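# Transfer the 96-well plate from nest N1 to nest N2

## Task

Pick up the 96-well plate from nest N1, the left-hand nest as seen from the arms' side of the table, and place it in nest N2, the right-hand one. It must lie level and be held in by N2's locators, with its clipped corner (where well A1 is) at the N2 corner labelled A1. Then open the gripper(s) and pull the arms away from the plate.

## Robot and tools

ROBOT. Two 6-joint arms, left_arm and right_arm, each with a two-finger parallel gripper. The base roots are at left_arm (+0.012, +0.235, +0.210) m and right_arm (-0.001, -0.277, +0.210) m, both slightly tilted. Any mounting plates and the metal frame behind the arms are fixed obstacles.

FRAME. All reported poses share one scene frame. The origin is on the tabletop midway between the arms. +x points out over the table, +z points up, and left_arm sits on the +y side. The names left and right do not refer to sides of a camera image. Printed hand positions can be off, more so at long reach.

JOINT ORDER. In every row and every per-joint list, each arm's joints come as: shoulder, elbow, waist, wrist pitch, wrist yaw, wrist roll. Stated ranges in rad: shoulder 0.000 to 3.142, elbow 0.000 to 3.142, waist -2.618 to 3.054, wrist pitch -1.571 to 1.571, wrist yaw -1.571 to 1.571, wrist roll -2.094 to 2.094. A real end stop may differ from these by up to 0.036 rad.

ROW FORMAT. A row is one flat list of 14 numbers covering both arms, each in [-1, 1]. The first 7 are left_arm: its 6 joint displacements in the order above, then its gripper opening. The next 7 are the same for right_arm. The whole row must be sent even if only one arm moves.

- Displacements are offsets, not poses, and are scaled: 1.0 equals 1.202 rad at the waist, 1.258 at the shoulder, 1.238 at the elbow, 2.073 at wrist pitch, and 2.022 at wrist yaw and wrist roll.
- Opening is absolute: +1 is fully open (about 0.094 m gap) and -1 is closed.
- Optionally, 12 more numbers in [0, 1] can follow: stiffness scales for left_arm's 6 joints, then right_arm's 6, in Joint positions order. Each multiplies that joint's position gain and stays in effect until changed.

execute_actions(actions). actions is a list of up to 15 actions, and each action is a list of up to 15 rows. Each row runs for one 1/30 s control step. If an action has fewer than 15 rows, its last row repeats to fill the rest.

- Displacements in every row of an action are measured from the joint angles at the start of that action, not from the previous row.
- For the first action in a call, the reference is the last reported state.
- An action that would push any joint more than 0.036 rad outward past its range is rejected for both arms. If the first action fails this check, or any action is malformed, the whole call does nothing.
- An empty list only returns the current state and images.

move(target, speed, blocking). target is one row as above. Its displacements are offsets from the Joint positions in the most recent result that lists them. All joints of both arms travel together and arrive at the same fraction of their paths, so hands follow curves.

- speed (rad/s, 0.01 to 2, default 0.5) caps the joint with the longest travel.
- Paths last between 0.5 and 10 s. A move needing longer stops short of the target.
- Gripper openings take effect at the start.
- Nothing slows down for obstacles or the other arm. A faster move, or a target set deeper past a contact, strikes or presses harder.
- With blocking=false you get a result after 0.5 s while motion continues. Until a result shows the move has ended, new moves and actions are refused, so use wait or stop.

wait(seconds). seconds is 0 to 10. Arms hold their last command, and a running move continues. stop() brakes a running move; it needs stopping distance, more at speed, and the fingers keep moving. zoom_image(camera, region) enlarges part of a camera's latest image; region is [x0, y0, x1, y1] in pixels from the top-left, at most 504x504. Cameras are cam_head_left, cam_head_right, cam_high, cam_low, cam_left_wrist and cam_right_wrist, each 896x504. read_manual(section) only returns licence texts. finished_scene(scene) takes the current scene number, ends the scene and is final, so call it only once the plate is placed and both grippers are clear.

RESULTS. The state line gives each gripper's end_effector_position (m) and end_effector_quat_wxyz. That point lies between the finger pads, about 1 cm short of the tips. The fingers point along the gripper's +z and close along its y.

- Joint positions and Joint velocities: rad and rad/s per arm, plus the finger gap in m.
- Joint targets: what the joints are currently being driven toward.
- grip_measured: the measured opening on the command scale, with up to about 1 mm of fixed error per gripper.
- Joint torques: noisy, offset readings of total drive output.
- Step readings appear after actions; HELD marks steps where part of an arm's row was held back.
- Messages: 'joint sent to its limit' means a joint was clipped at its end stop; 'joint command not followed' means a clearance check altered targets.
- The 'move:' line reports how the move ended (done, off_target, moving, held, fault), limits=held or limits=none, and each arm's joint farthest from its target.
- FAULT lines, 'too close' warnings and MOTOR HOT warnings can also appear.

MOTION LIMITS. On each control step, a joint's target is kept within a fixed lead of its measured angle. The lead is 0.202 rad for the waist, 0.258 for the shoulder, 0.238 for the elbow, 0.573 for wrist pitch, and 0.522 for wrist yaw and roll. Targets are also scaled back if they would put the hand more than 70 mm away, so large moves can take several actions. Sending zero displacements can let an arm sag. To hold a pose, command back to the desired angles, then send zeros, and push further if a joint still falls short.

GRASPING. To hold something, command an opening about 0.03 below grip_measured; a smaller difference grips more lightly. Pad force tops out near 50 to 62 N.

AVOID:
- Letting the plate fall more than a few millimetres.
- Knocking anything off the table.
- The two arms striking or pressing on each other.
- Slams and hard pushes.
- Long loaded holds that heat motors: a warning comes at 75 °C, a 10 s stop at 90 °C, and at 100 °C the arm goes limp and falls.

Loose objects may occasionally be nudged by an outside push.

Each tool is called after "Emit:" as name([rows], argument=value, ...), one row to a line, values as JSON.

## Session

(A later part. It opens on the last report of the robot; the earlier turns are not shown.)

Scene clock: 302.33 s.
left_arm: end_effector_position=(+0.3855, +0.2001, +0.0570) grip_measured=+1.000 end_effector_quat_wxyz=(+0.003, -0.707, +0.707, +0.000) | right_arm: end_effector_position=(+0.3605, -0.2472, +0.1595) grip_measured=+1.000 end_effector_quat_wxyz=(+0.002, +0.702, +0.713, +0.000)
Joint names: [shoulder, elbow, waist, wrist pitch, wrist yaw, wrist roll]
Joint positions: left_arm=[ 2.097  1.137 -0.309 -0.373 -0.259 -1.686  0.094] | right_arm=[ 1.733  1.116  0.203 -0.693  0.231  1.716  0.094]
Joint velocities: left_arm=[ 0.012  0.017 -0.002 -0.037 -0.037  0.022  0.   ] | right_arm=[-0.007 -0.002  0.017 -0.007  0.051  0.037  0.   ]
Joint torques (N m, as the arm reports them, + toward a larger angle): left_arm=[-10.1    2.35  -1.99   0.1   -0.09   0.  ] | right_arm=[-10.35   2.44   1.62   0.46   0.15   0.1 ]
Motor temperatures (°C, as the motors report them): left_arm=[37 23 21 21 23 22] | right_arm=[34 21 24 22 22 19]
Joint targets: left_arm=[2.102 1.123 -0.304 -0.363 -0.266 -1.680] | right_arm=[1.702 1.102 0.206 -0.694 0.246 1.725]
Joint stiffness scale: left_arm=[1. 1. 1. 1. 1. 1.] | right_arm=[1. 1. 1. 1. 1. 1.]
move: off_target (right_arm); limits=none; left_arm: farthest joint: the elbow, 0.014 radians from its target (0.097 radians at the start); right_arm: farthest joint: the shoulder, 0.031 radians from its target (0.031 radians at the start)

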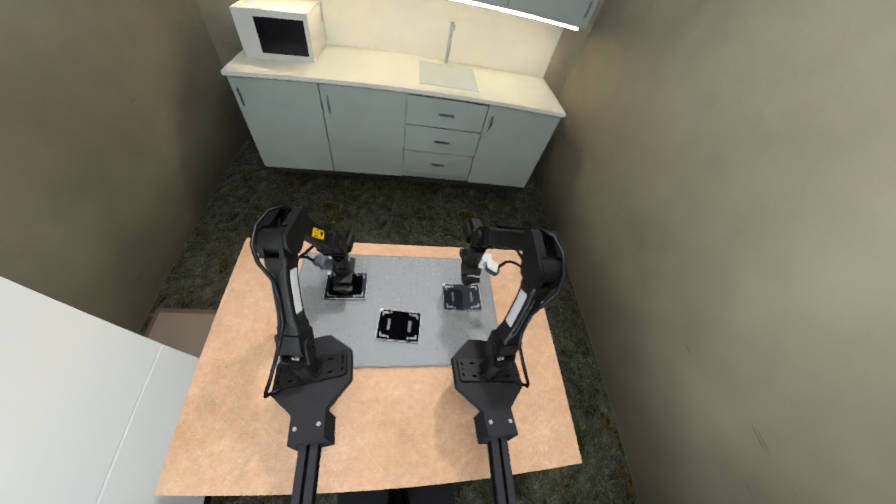

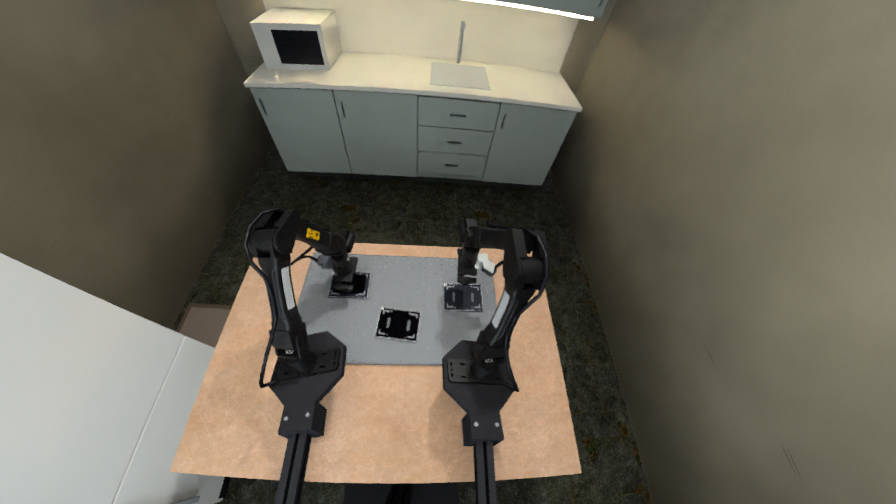

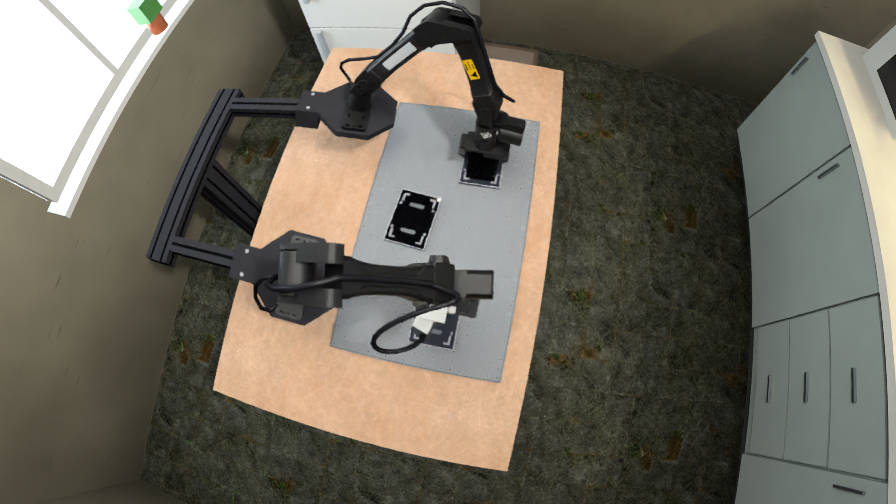

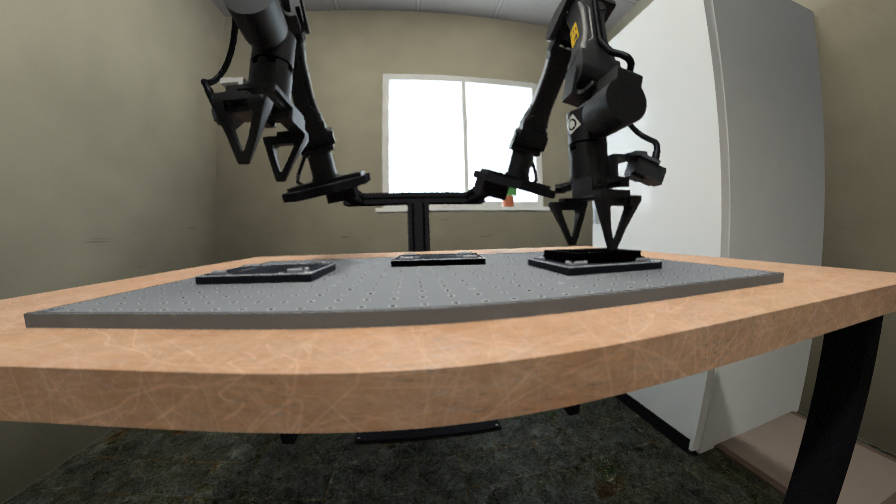

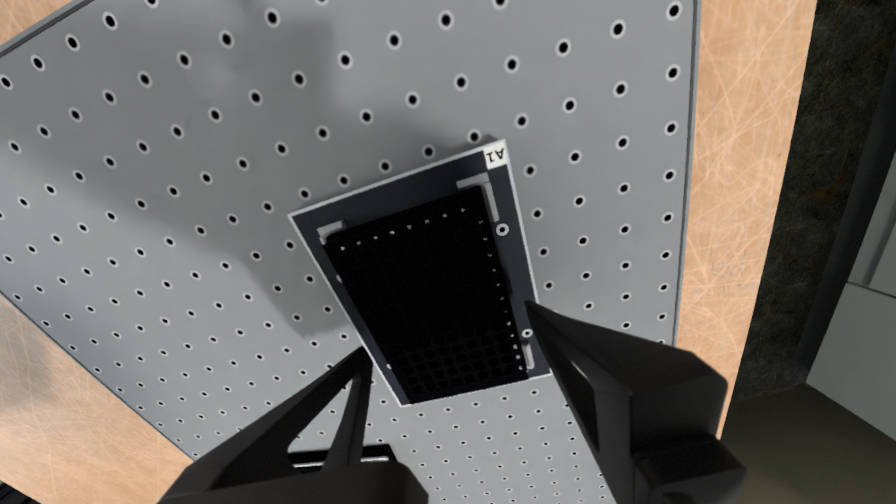

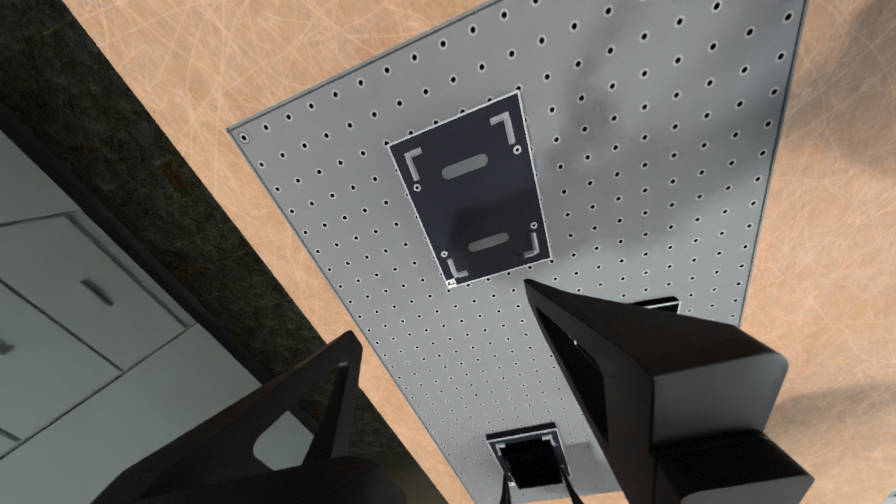

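Emit:
move(target=[0.0307,-0.0057,0.0108,0.0207,-0.0025,0.007,1, -0.0246,-0.0113,0.0025,-0.0005,0.0074,0.004,1], speed=0.1)

Scene clock: 328.40 s.
left_arm: end_effector_position=(+0.3848, +0.2002, +0.0463) grip_measured=+1.000 end_effector_quat_wxyz=(+0.004, -0.706, +0.708, +0.001) | right_arm: end_effector_position=(+0.3605, -0.2472, +0.1595) grip_measured=+1.000 end_effector_quat_wxyz=(+0.002, +0.702, +0.713, +0.000)
Joint names: [shoulder, elbow, waist, wrist pitch, wrist yaw, wrist roll]
Joint positions: left_arm=[ 2.129  1.137 -0.302 -0.34  -0.259 -1.677  0.094] | right_arm=[ 1.733  1.116  0.203 -0.693  0.231  1.716  0.094]
Joint velocities: left_arm=[-0.007  0.002 -0.007 -0.022  0.095 -0.037  0.   ] | right_arm=[-0.002 -0.012 -0.017 -0.007 -0.051 -0.051  0.   ]
Joint torques (N m, as the arm reports them, + toward a larger angle): left_arm=[-10.03   2.73  -1.94   0.08  -0.08   0.01] | right_arm=[-10.32   2.45   1.67   0.45   0.15   0.1 ]
Motor temperatures (°C, as the motors report them): left_arm=[37 23 21 21 23 22] | right_arm=[35 21 24 22 22 19]
Joint targets: left_arm=[2.136 1.130 -0.296 -0.330 -0.265 -1.671] | right_arm=[1.702 1.102 0.206 -0.694 0.246 1.725]
Joint stiffness scale: left_arm=[1. 1. 1. 1. 1. 1.] | right_arm=[1. 1. 1. 1. 1. 1.]
move: off_target (right_arm); limits=none; left_arm: farthest joint: the wrist pitch, 0.010 radians from its target (0.043 radians at the start); right_arm: farthest joint: the shoulder, 0.031 radians from its target (0.031 radians at the start)

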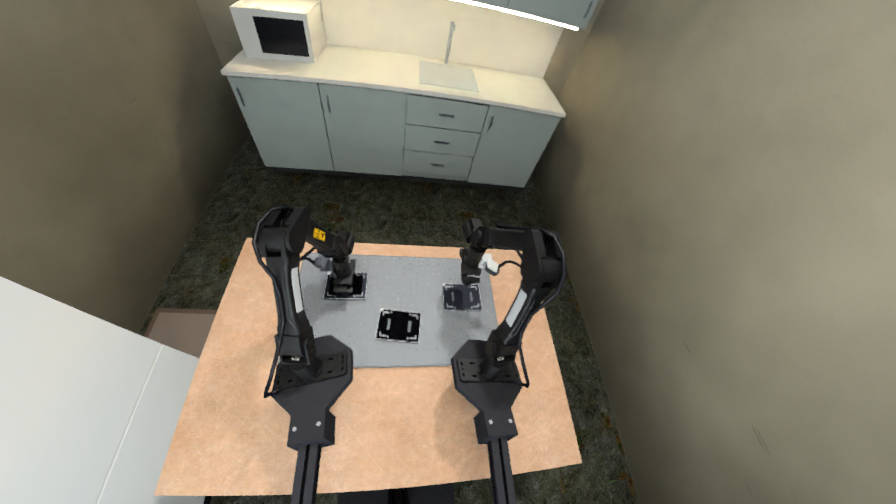

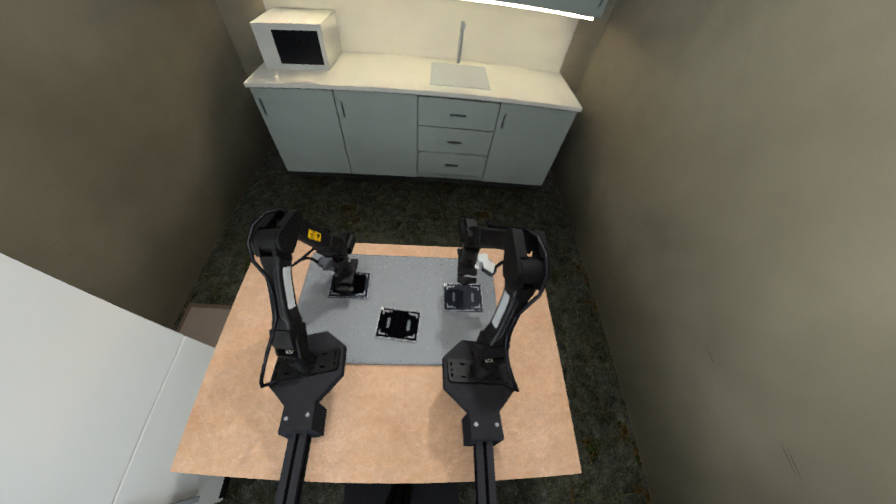

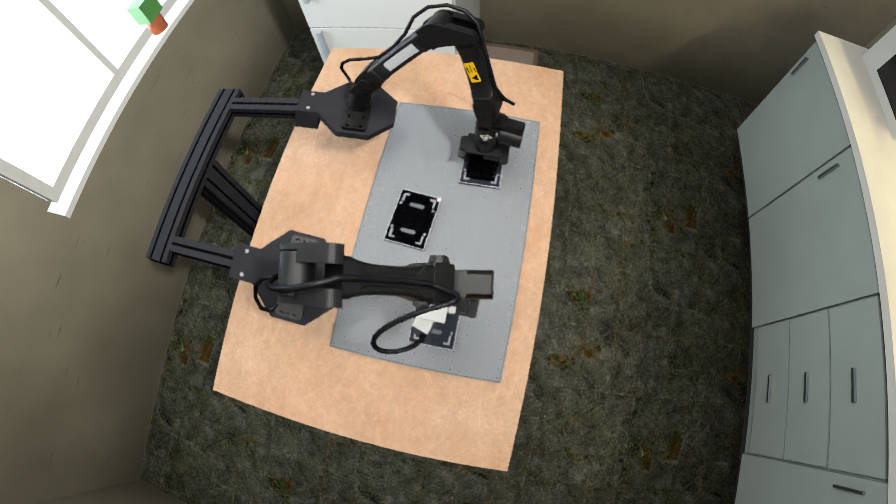

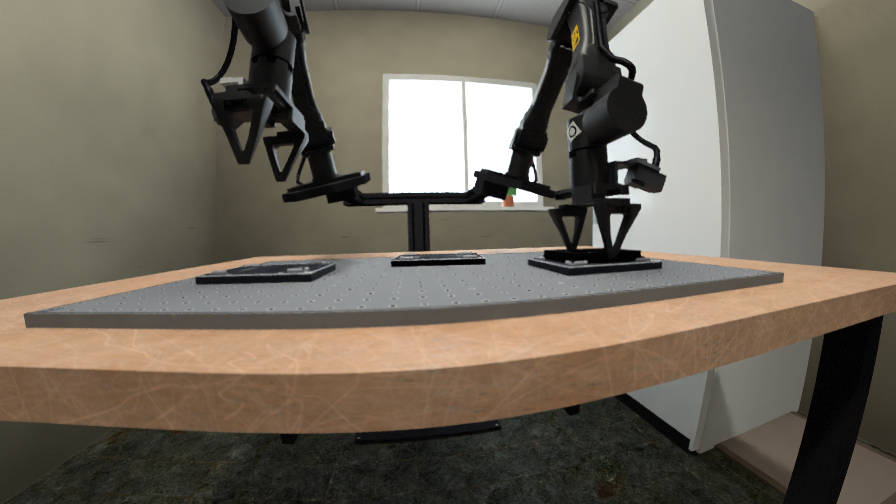

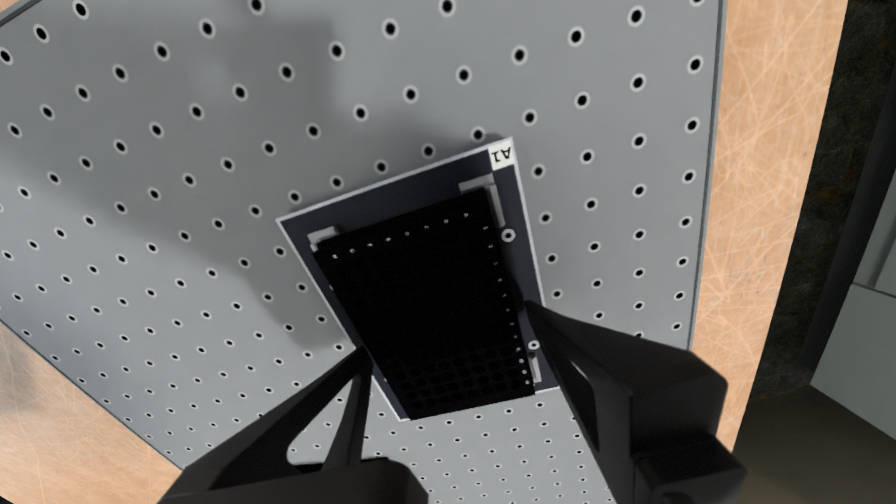

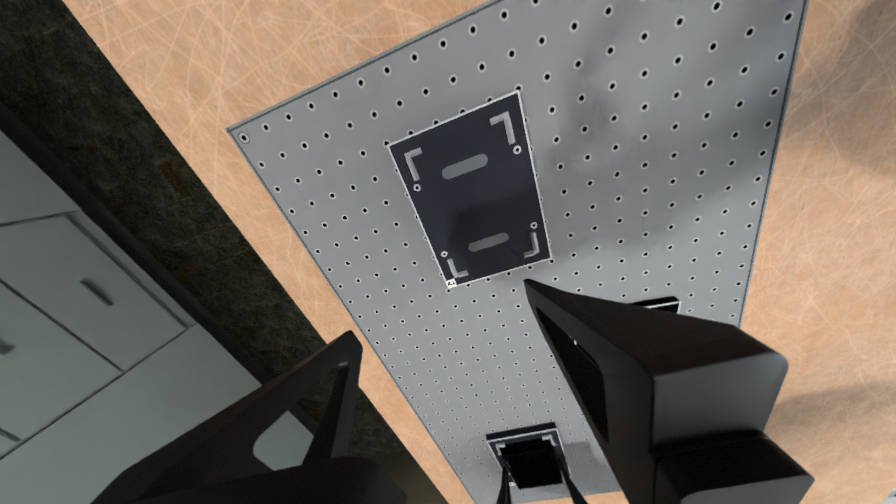

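Emit:
zoom_image(camera="cam_left_wrist", region=[300, 170, 600, 440])

Emit:
zoom_image(camera="cam_low", region=[520, 200, 680, 285])

Region (300, 170, 600, 440) of cam_left_wrist's 896x504 image, scaled by 1.680, with more detail than that image has; it fills the top 454 rows of this view, and the rest is white.

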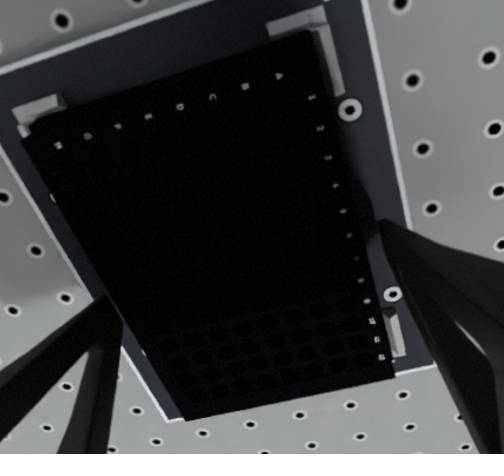

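Region (520, 200, 680, 285) of cam_low's 896x504 image, scaled by 3.150, with more detail than that image has; it fills the top 268 rows of this view, and the rest is white.

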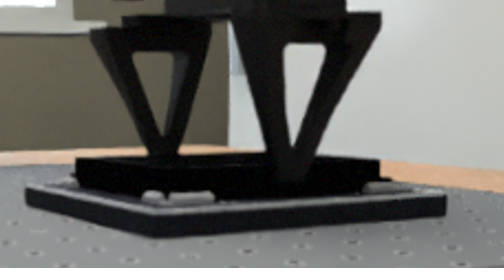

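Emit:
execute_actions([
  [[0.0056,-0.0057,0.005,0.0048,-0.003,0.003,0.85, -0.0246,-0.0113,0.0025,-0.0005,0.0074,0.004,1],[0.0056,-0.0057,0.005,0.0048,-0.003,0.003,0.8, -0.0246,-0.0113,0.0025,-0.0005,0.0074,0.004,1],[0.0056,-0.0057,0.005,0.0048,-0.003,0.003,0.75, -0.0246,-0.0113,0.0025,-0.0005,0.0074,0.004,1],[0.0056,-0.0057,0.005,0.0048,-0.003,0.003,0.72, -0.0246,-0.0113,0.0025,-0.0005,0.0074,0.004,1]],
])

Scene clock: 343.10 s.
left_arm: end_effector_position=(+0.3845, +0.2002, +0.0463) grip_measured=+0.736 end_effector_quat_wxyz=(+0.003, -0.706, +0.708, +0.001) | right_arm: end_effector_position=(+0.3605, -0.2472, +0.1595) grip_measured=+1.000 end_effector_quat_wxyz=(+0.002, +0.702, +0.713, +0.000)
Joint names: [shoulder, elbow, waist, wrist pitch, wrist yaw, wrist roll]
Joint positions: left_arm=[ 2.129  1.137 -0.302 -0.341 -0.259 -1.677  0.082] | right_arm=[ 1.733  1.116  0.203 -0.693  0.231  1.716  0.094]
Joint velocities: left_arm=[-0.007 -0.002  0.007  0.066 -0.066 -0.007  0.001] | right_arm=[ 0.012 -0.007 -0.007 -0.007 -0.007  0.007  0.   ]
Joint torques (N m, as the arm reports them, + toward a larger angle): left_arm=[-9.99  2.72 -1.94  0.11 -0.09  0.01] | right_arm=[-10.32   2.48   1.65   0.44   0.16   0.1 ]
Motor temperatures (°C, as the motors report them): left_arm=[37 23 21 21 22 22] | right_arm=[35 21 24 22 22 19]
Joint targets: left_arm=[2.136 1.130 -0.296 -0.330 -0.266 -1.671] | right_arm=[1.702 1.102 0.206 -0.694 0.246 1.725]
Joint stiffness scale: left_arm=[1. 1. 1. 1. 1. 1.] | right_arm=[1. 1. 1. 1. 1. 1.]
Step readings (joint positions):
0: left_arm=[2.129 1.137 -0.302 -0.339 -0.259 -1.677] | right_arm=[1.733 1.116 0.203 -0.693 0.231 1.716]
1: left_arm=[2.129 1.137 -0.302 -0.339 -0.259 -1.677] | right_arm=[1.733 1.116 0.203 -0.693 0.231 1.716]
2: left_arm=[2.129 1.137 -0.302 -0.339 -0.259 -1.677] | right_arm=[1.733 1.116 0.203 -0.693 0.231 1.716]
4: left_arm=[2.129 1.137 -0.302 -0.341 -0.259 -1.677] | right_arm=[1.733 1.116 0.203 -0.693 0.231 1.716]
8: left_arm=[2.129 1.137 -0.302 -0.341 -0.259 -1.677] | right_arm=[1.733 1.116 0.203 -0.693 0.231 1.716]
15: Joint positions above

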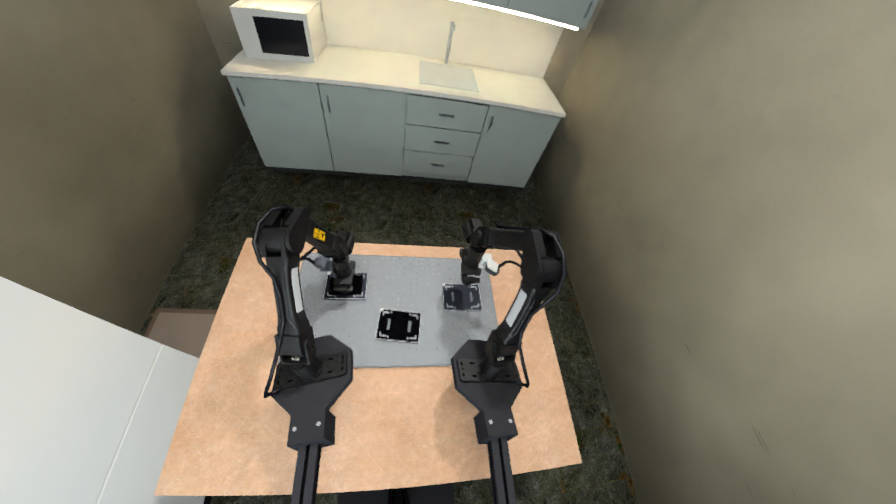

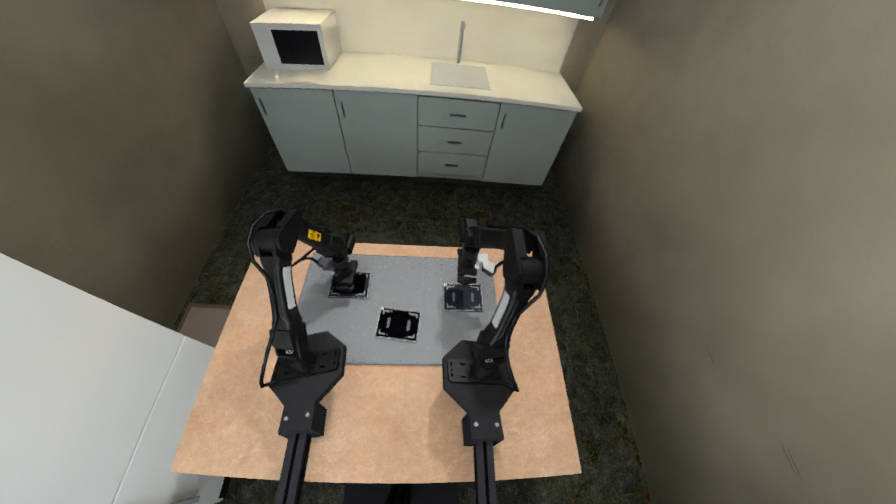

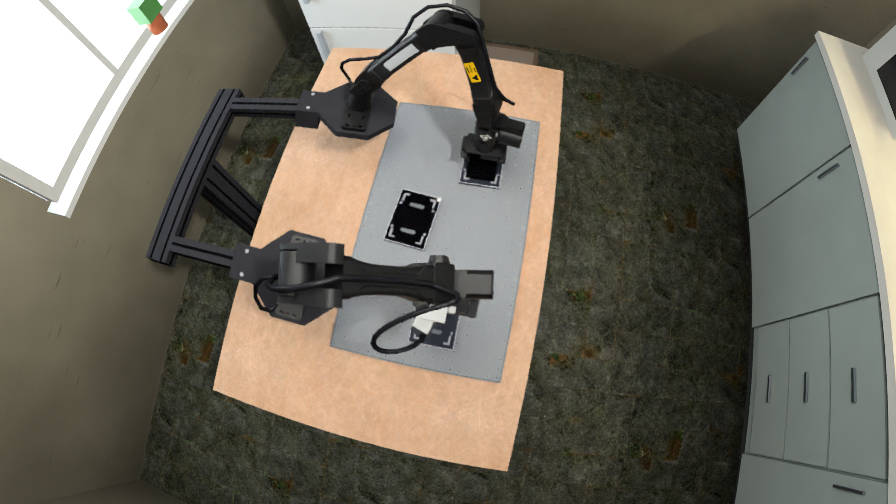

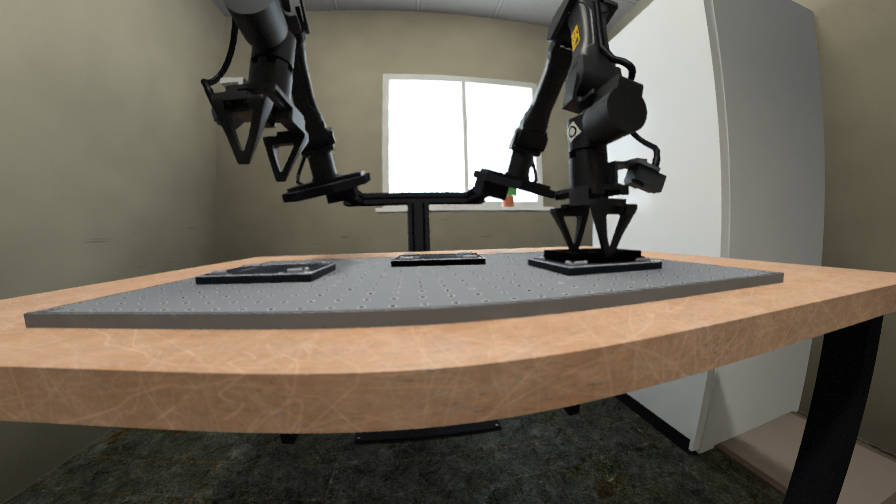

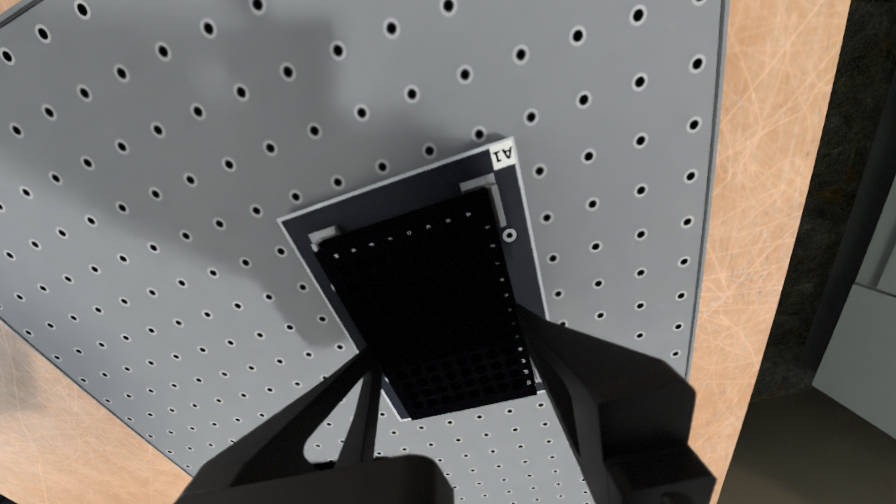

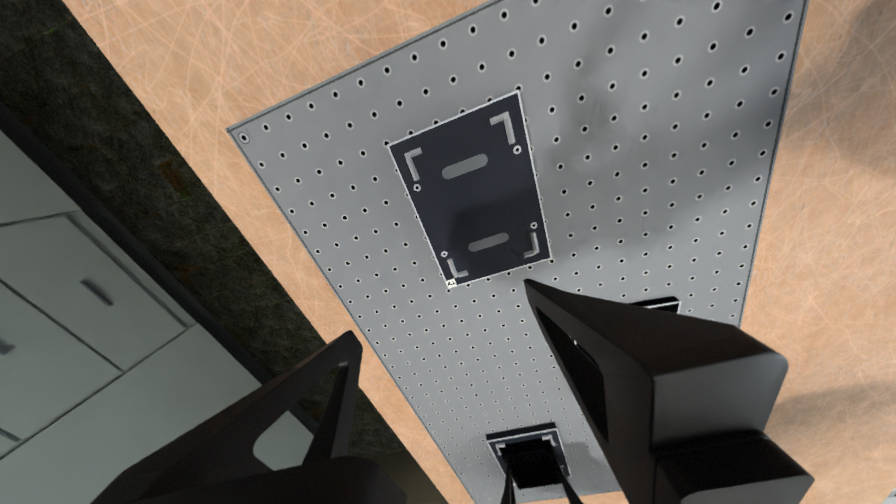

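Emit:
move(target=[-0.1145,-0.0057,-0.0308,-0.0646,-0.0035,-0.0168,0.70, -0.0246,-0.0113,-0.25,-0.0005,0.0074,-1.0,1], speed=1.5)

Scene clock: 408.27 s.
left_arm: end_effector_position=(+0.3866, +0.2022, +0.0854) grip_measured=+0.723 end_effector_quat_wxyz=(+0.003, -0.710, +0.705, -0.002) | right_arm: end_effector_position=(+0.3511, -0.3523, +0.1430) grip_measured=+1.000 end_effector_quat_wxyz=(-0.034, -0.091, +0.995, -0.039)
Joint names: [shoulder, elbow, waist, wrist pitch, wrist yaw, wrist roll]
Joint positions: left_arm=[ 2.011  1.137 -0.321 -0.457 -0.259 -1.705  0.081] | right_arm=[ 1.733  1.116 -0.09  -0.693  0.235 -0.297  0.094]
Joint velocities: left_arm=[ 0.002  0.002 -0.002 -0.037 -0.007  0.007 -0.001] | right_arm=[ 0.002  0.002  0.012 -0.037 -0.022 -0.051  0.   ]
Joint torques (N m, as the arm reports them, + toward a larger angle): left_arm=[-12.37   3.24  -3.77  -0.14  -0.1   -0.09] | right_arm=[-10.64   2.31   0.4    0.37   0.16  -0.05]
Motor temperatures (°C, as the motors report them): left_arm=[38 23 21 21 22 22] | right_arm=[36 21 24 21 22 19]
Joint targets: left_arm=[1.985 1.130 -0.339 -0.475 -0.267 -1.711] | right_arm=[1.702 1.102 -0.097 -0.694 0.246 -0.306]
Joint stiffness scale: left_arm=[1. 1. 1. 1. 1. 1.] | right_arm=[1. 1. 1. 1. 1. 1.]
move: off_target (left_arm, right_arm); limits=none; left_arm: farthest joint: the shoulder, 0.026 radians from its target (0.144 radians at the start); right_arm: farthest joint: the shoulder, 0.031 radians from its target (0.031 radians at the start)

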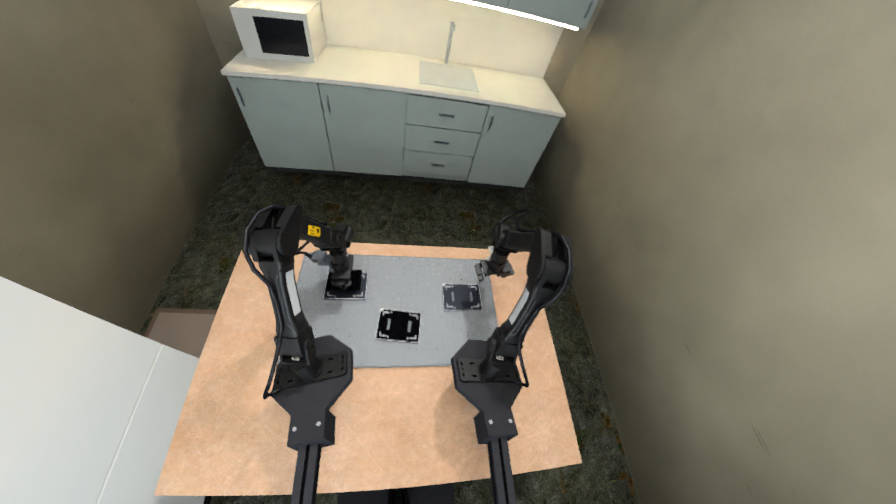

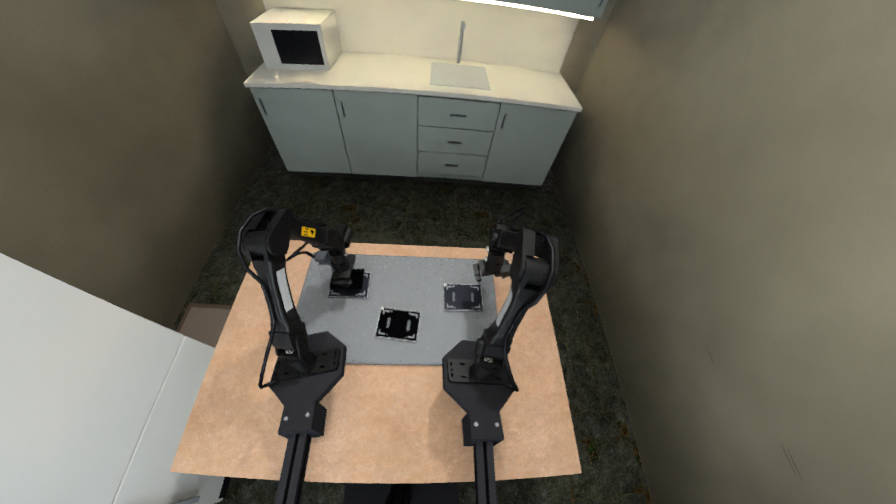

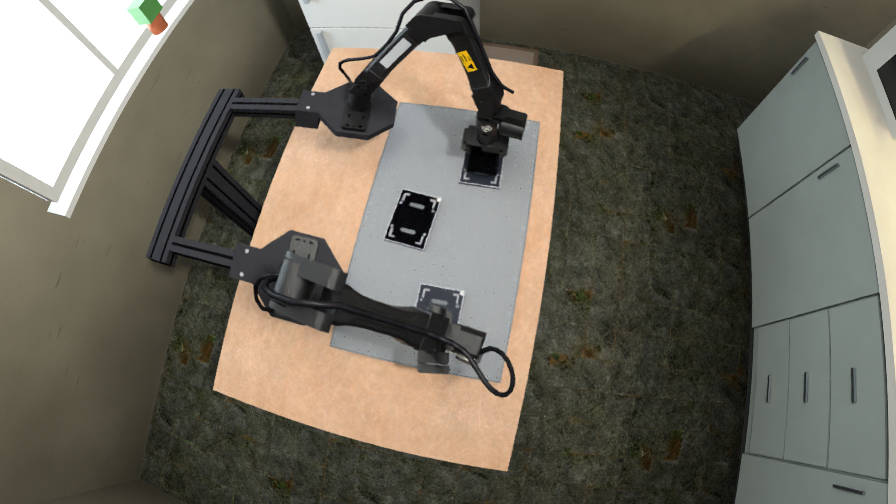

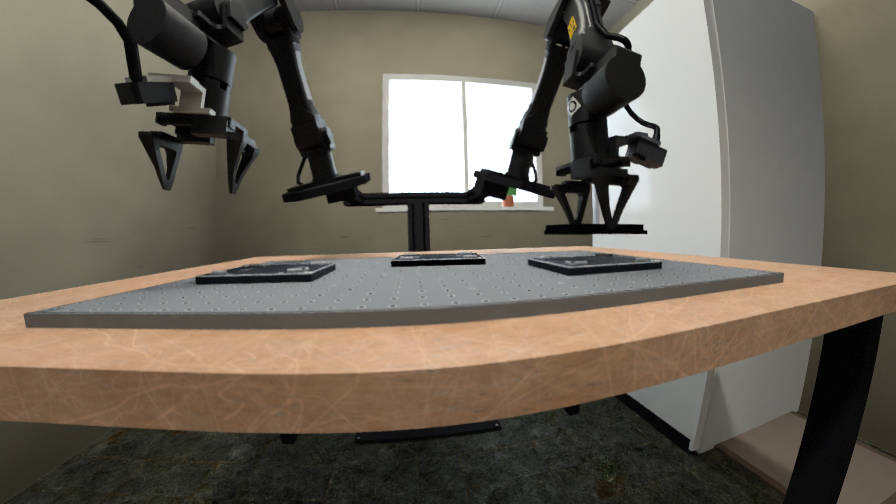

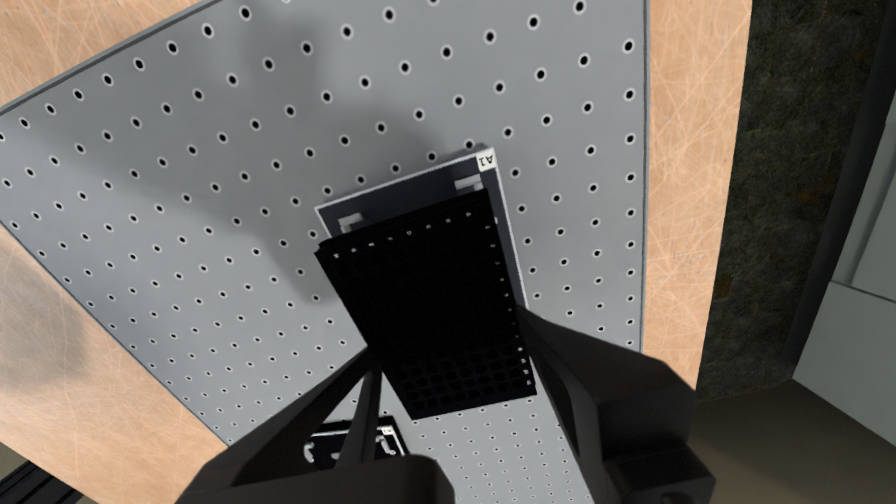

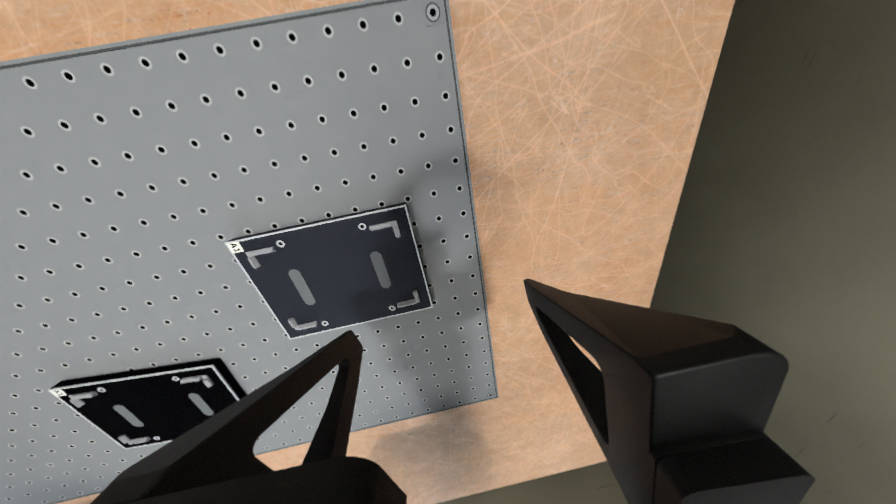

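Emit:
move(target=[0.4087,0.5517,-0.4218,-0.1573,-0.0485,-0.1785,0.69, -0.0246,-0.0113,-0.005,-0.0005,0.005,-0.272,1], speed=0.7)

Scene clock: 435.93 s.
left_arm: end_effector_position=(+0.3925, -0.0349, +0.0754) grip_measured=+0.723 end_effector_quat_wxyz=(-0.000, -0.647, +0.763, +0.001) | right_arm: end_effector_position=(+0.3510, -0.3529, +0.1431) grip_measured=+1.000 end_effector_quat_wxyz=(-0.044, -0.353, +0.934, -0.030)
Joint names: [shoulder, elbow, waist, wrist pitch, wrist yaw, wrist roll]
Joint positions: left_arm=[ 2.526  1.79  -0.827 -0.763 -0.336 -2.059  0.081] | right_arm=[ 1.733  1.116 -0.09  -0.693  0.239 -0.838  0.094]
Joint velocities: left_arm=[-0.002 -0.002  0.002 -0.037  0.125 -0.022  0.   ] | right_arm=[-0.022  0.017 -0.002  0.022  0.051  0.022  0.   ]
Joint torques (N m, as the arm reports them, + toward a larger angle): left_arm=[-13.36   7.03  -4.45  -0.21  -0.25  -0.09] | right_arm=[-10.66   2.29   0.45   0.36   0.12  -0.05]
Motor temperatures (°C, as the motors report them): left_arm=[41 24 21 20 22 22] | right_arm=[37 21 23 21 22 19]
Joint targets: left_arm=[2.525 1.820 -0.829 -0.783 -0.358 -2.066] | right_arm=[1.702 1.102 -0.096 -0.694 0.246 -0.847]
Joint stiffness scale: left_arm=[1. 1. 1. 1. 1. 1.] | right_arm=[1. 1. 1. 1. 1. 1.]
move: off_target (left_arm, right_arm); limits=none; left_arm: farthest joint: the elbow, 0.030 radians from its target (0.683 radians at the start); right_arm: farthest joint: the shoulder, 0.031 radians from its target (0.031 radians at the start)

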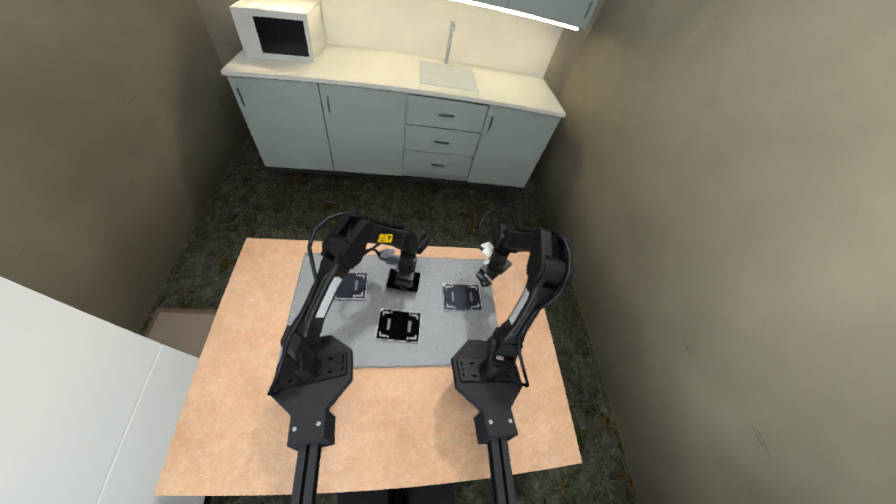

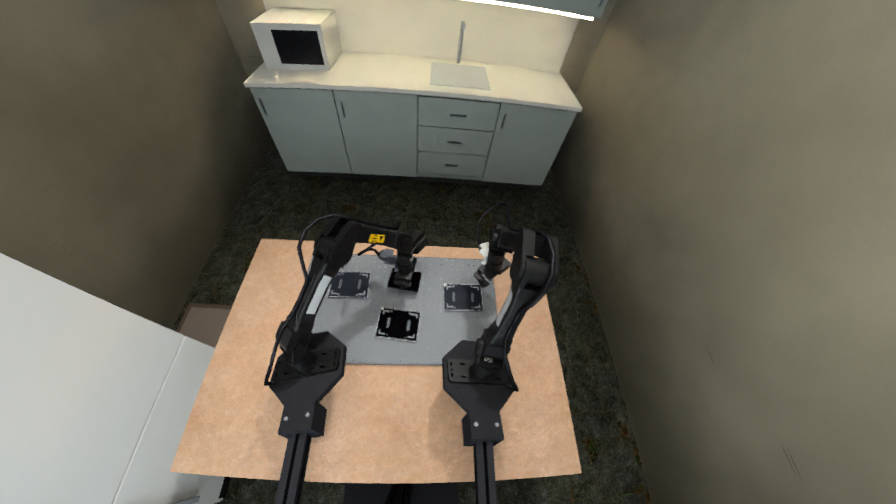

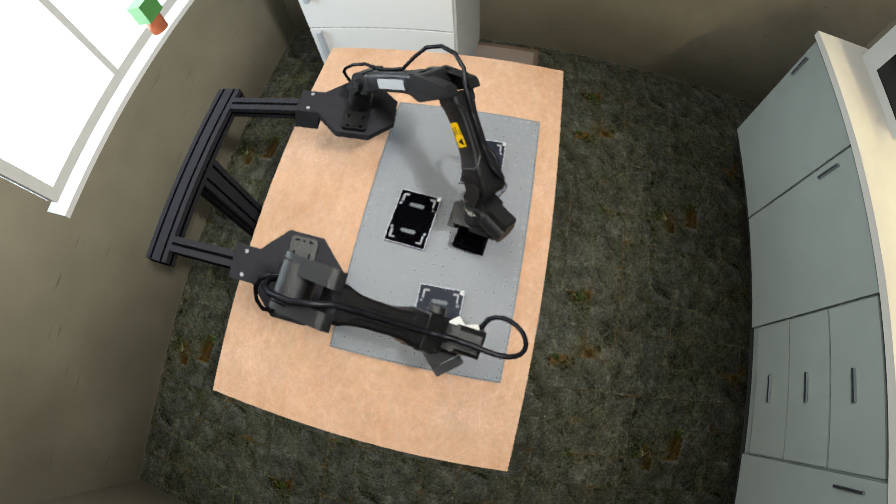

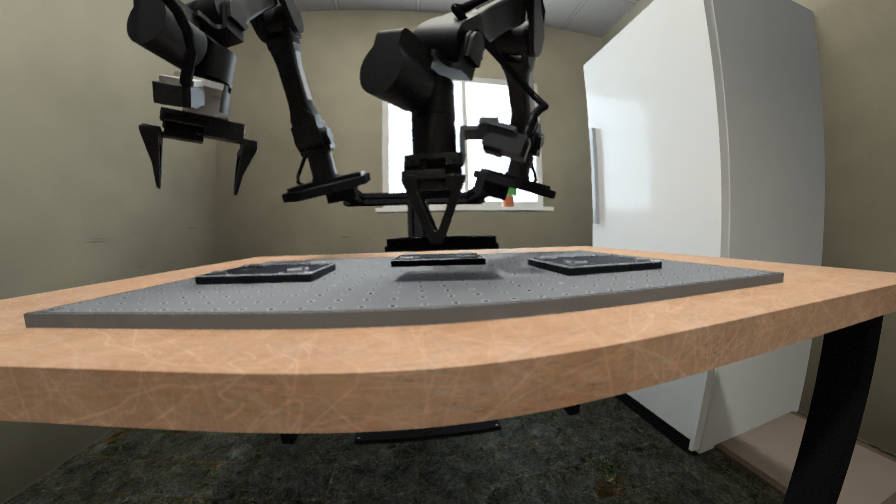

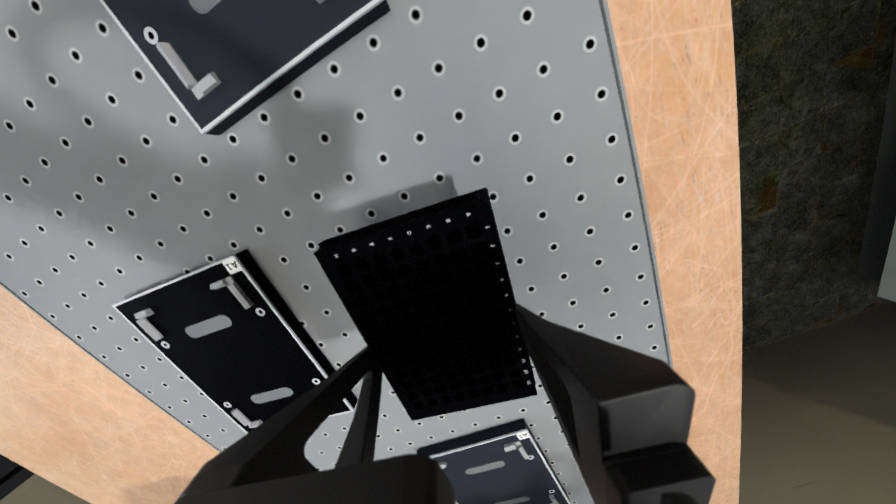

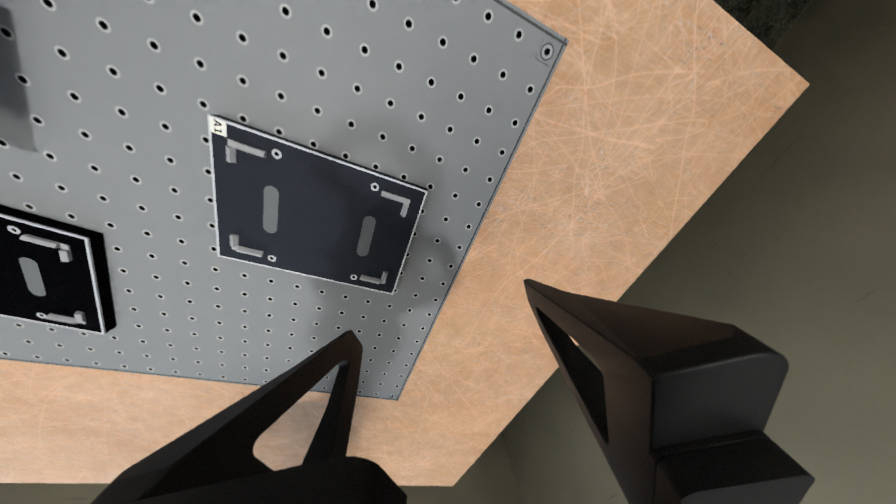

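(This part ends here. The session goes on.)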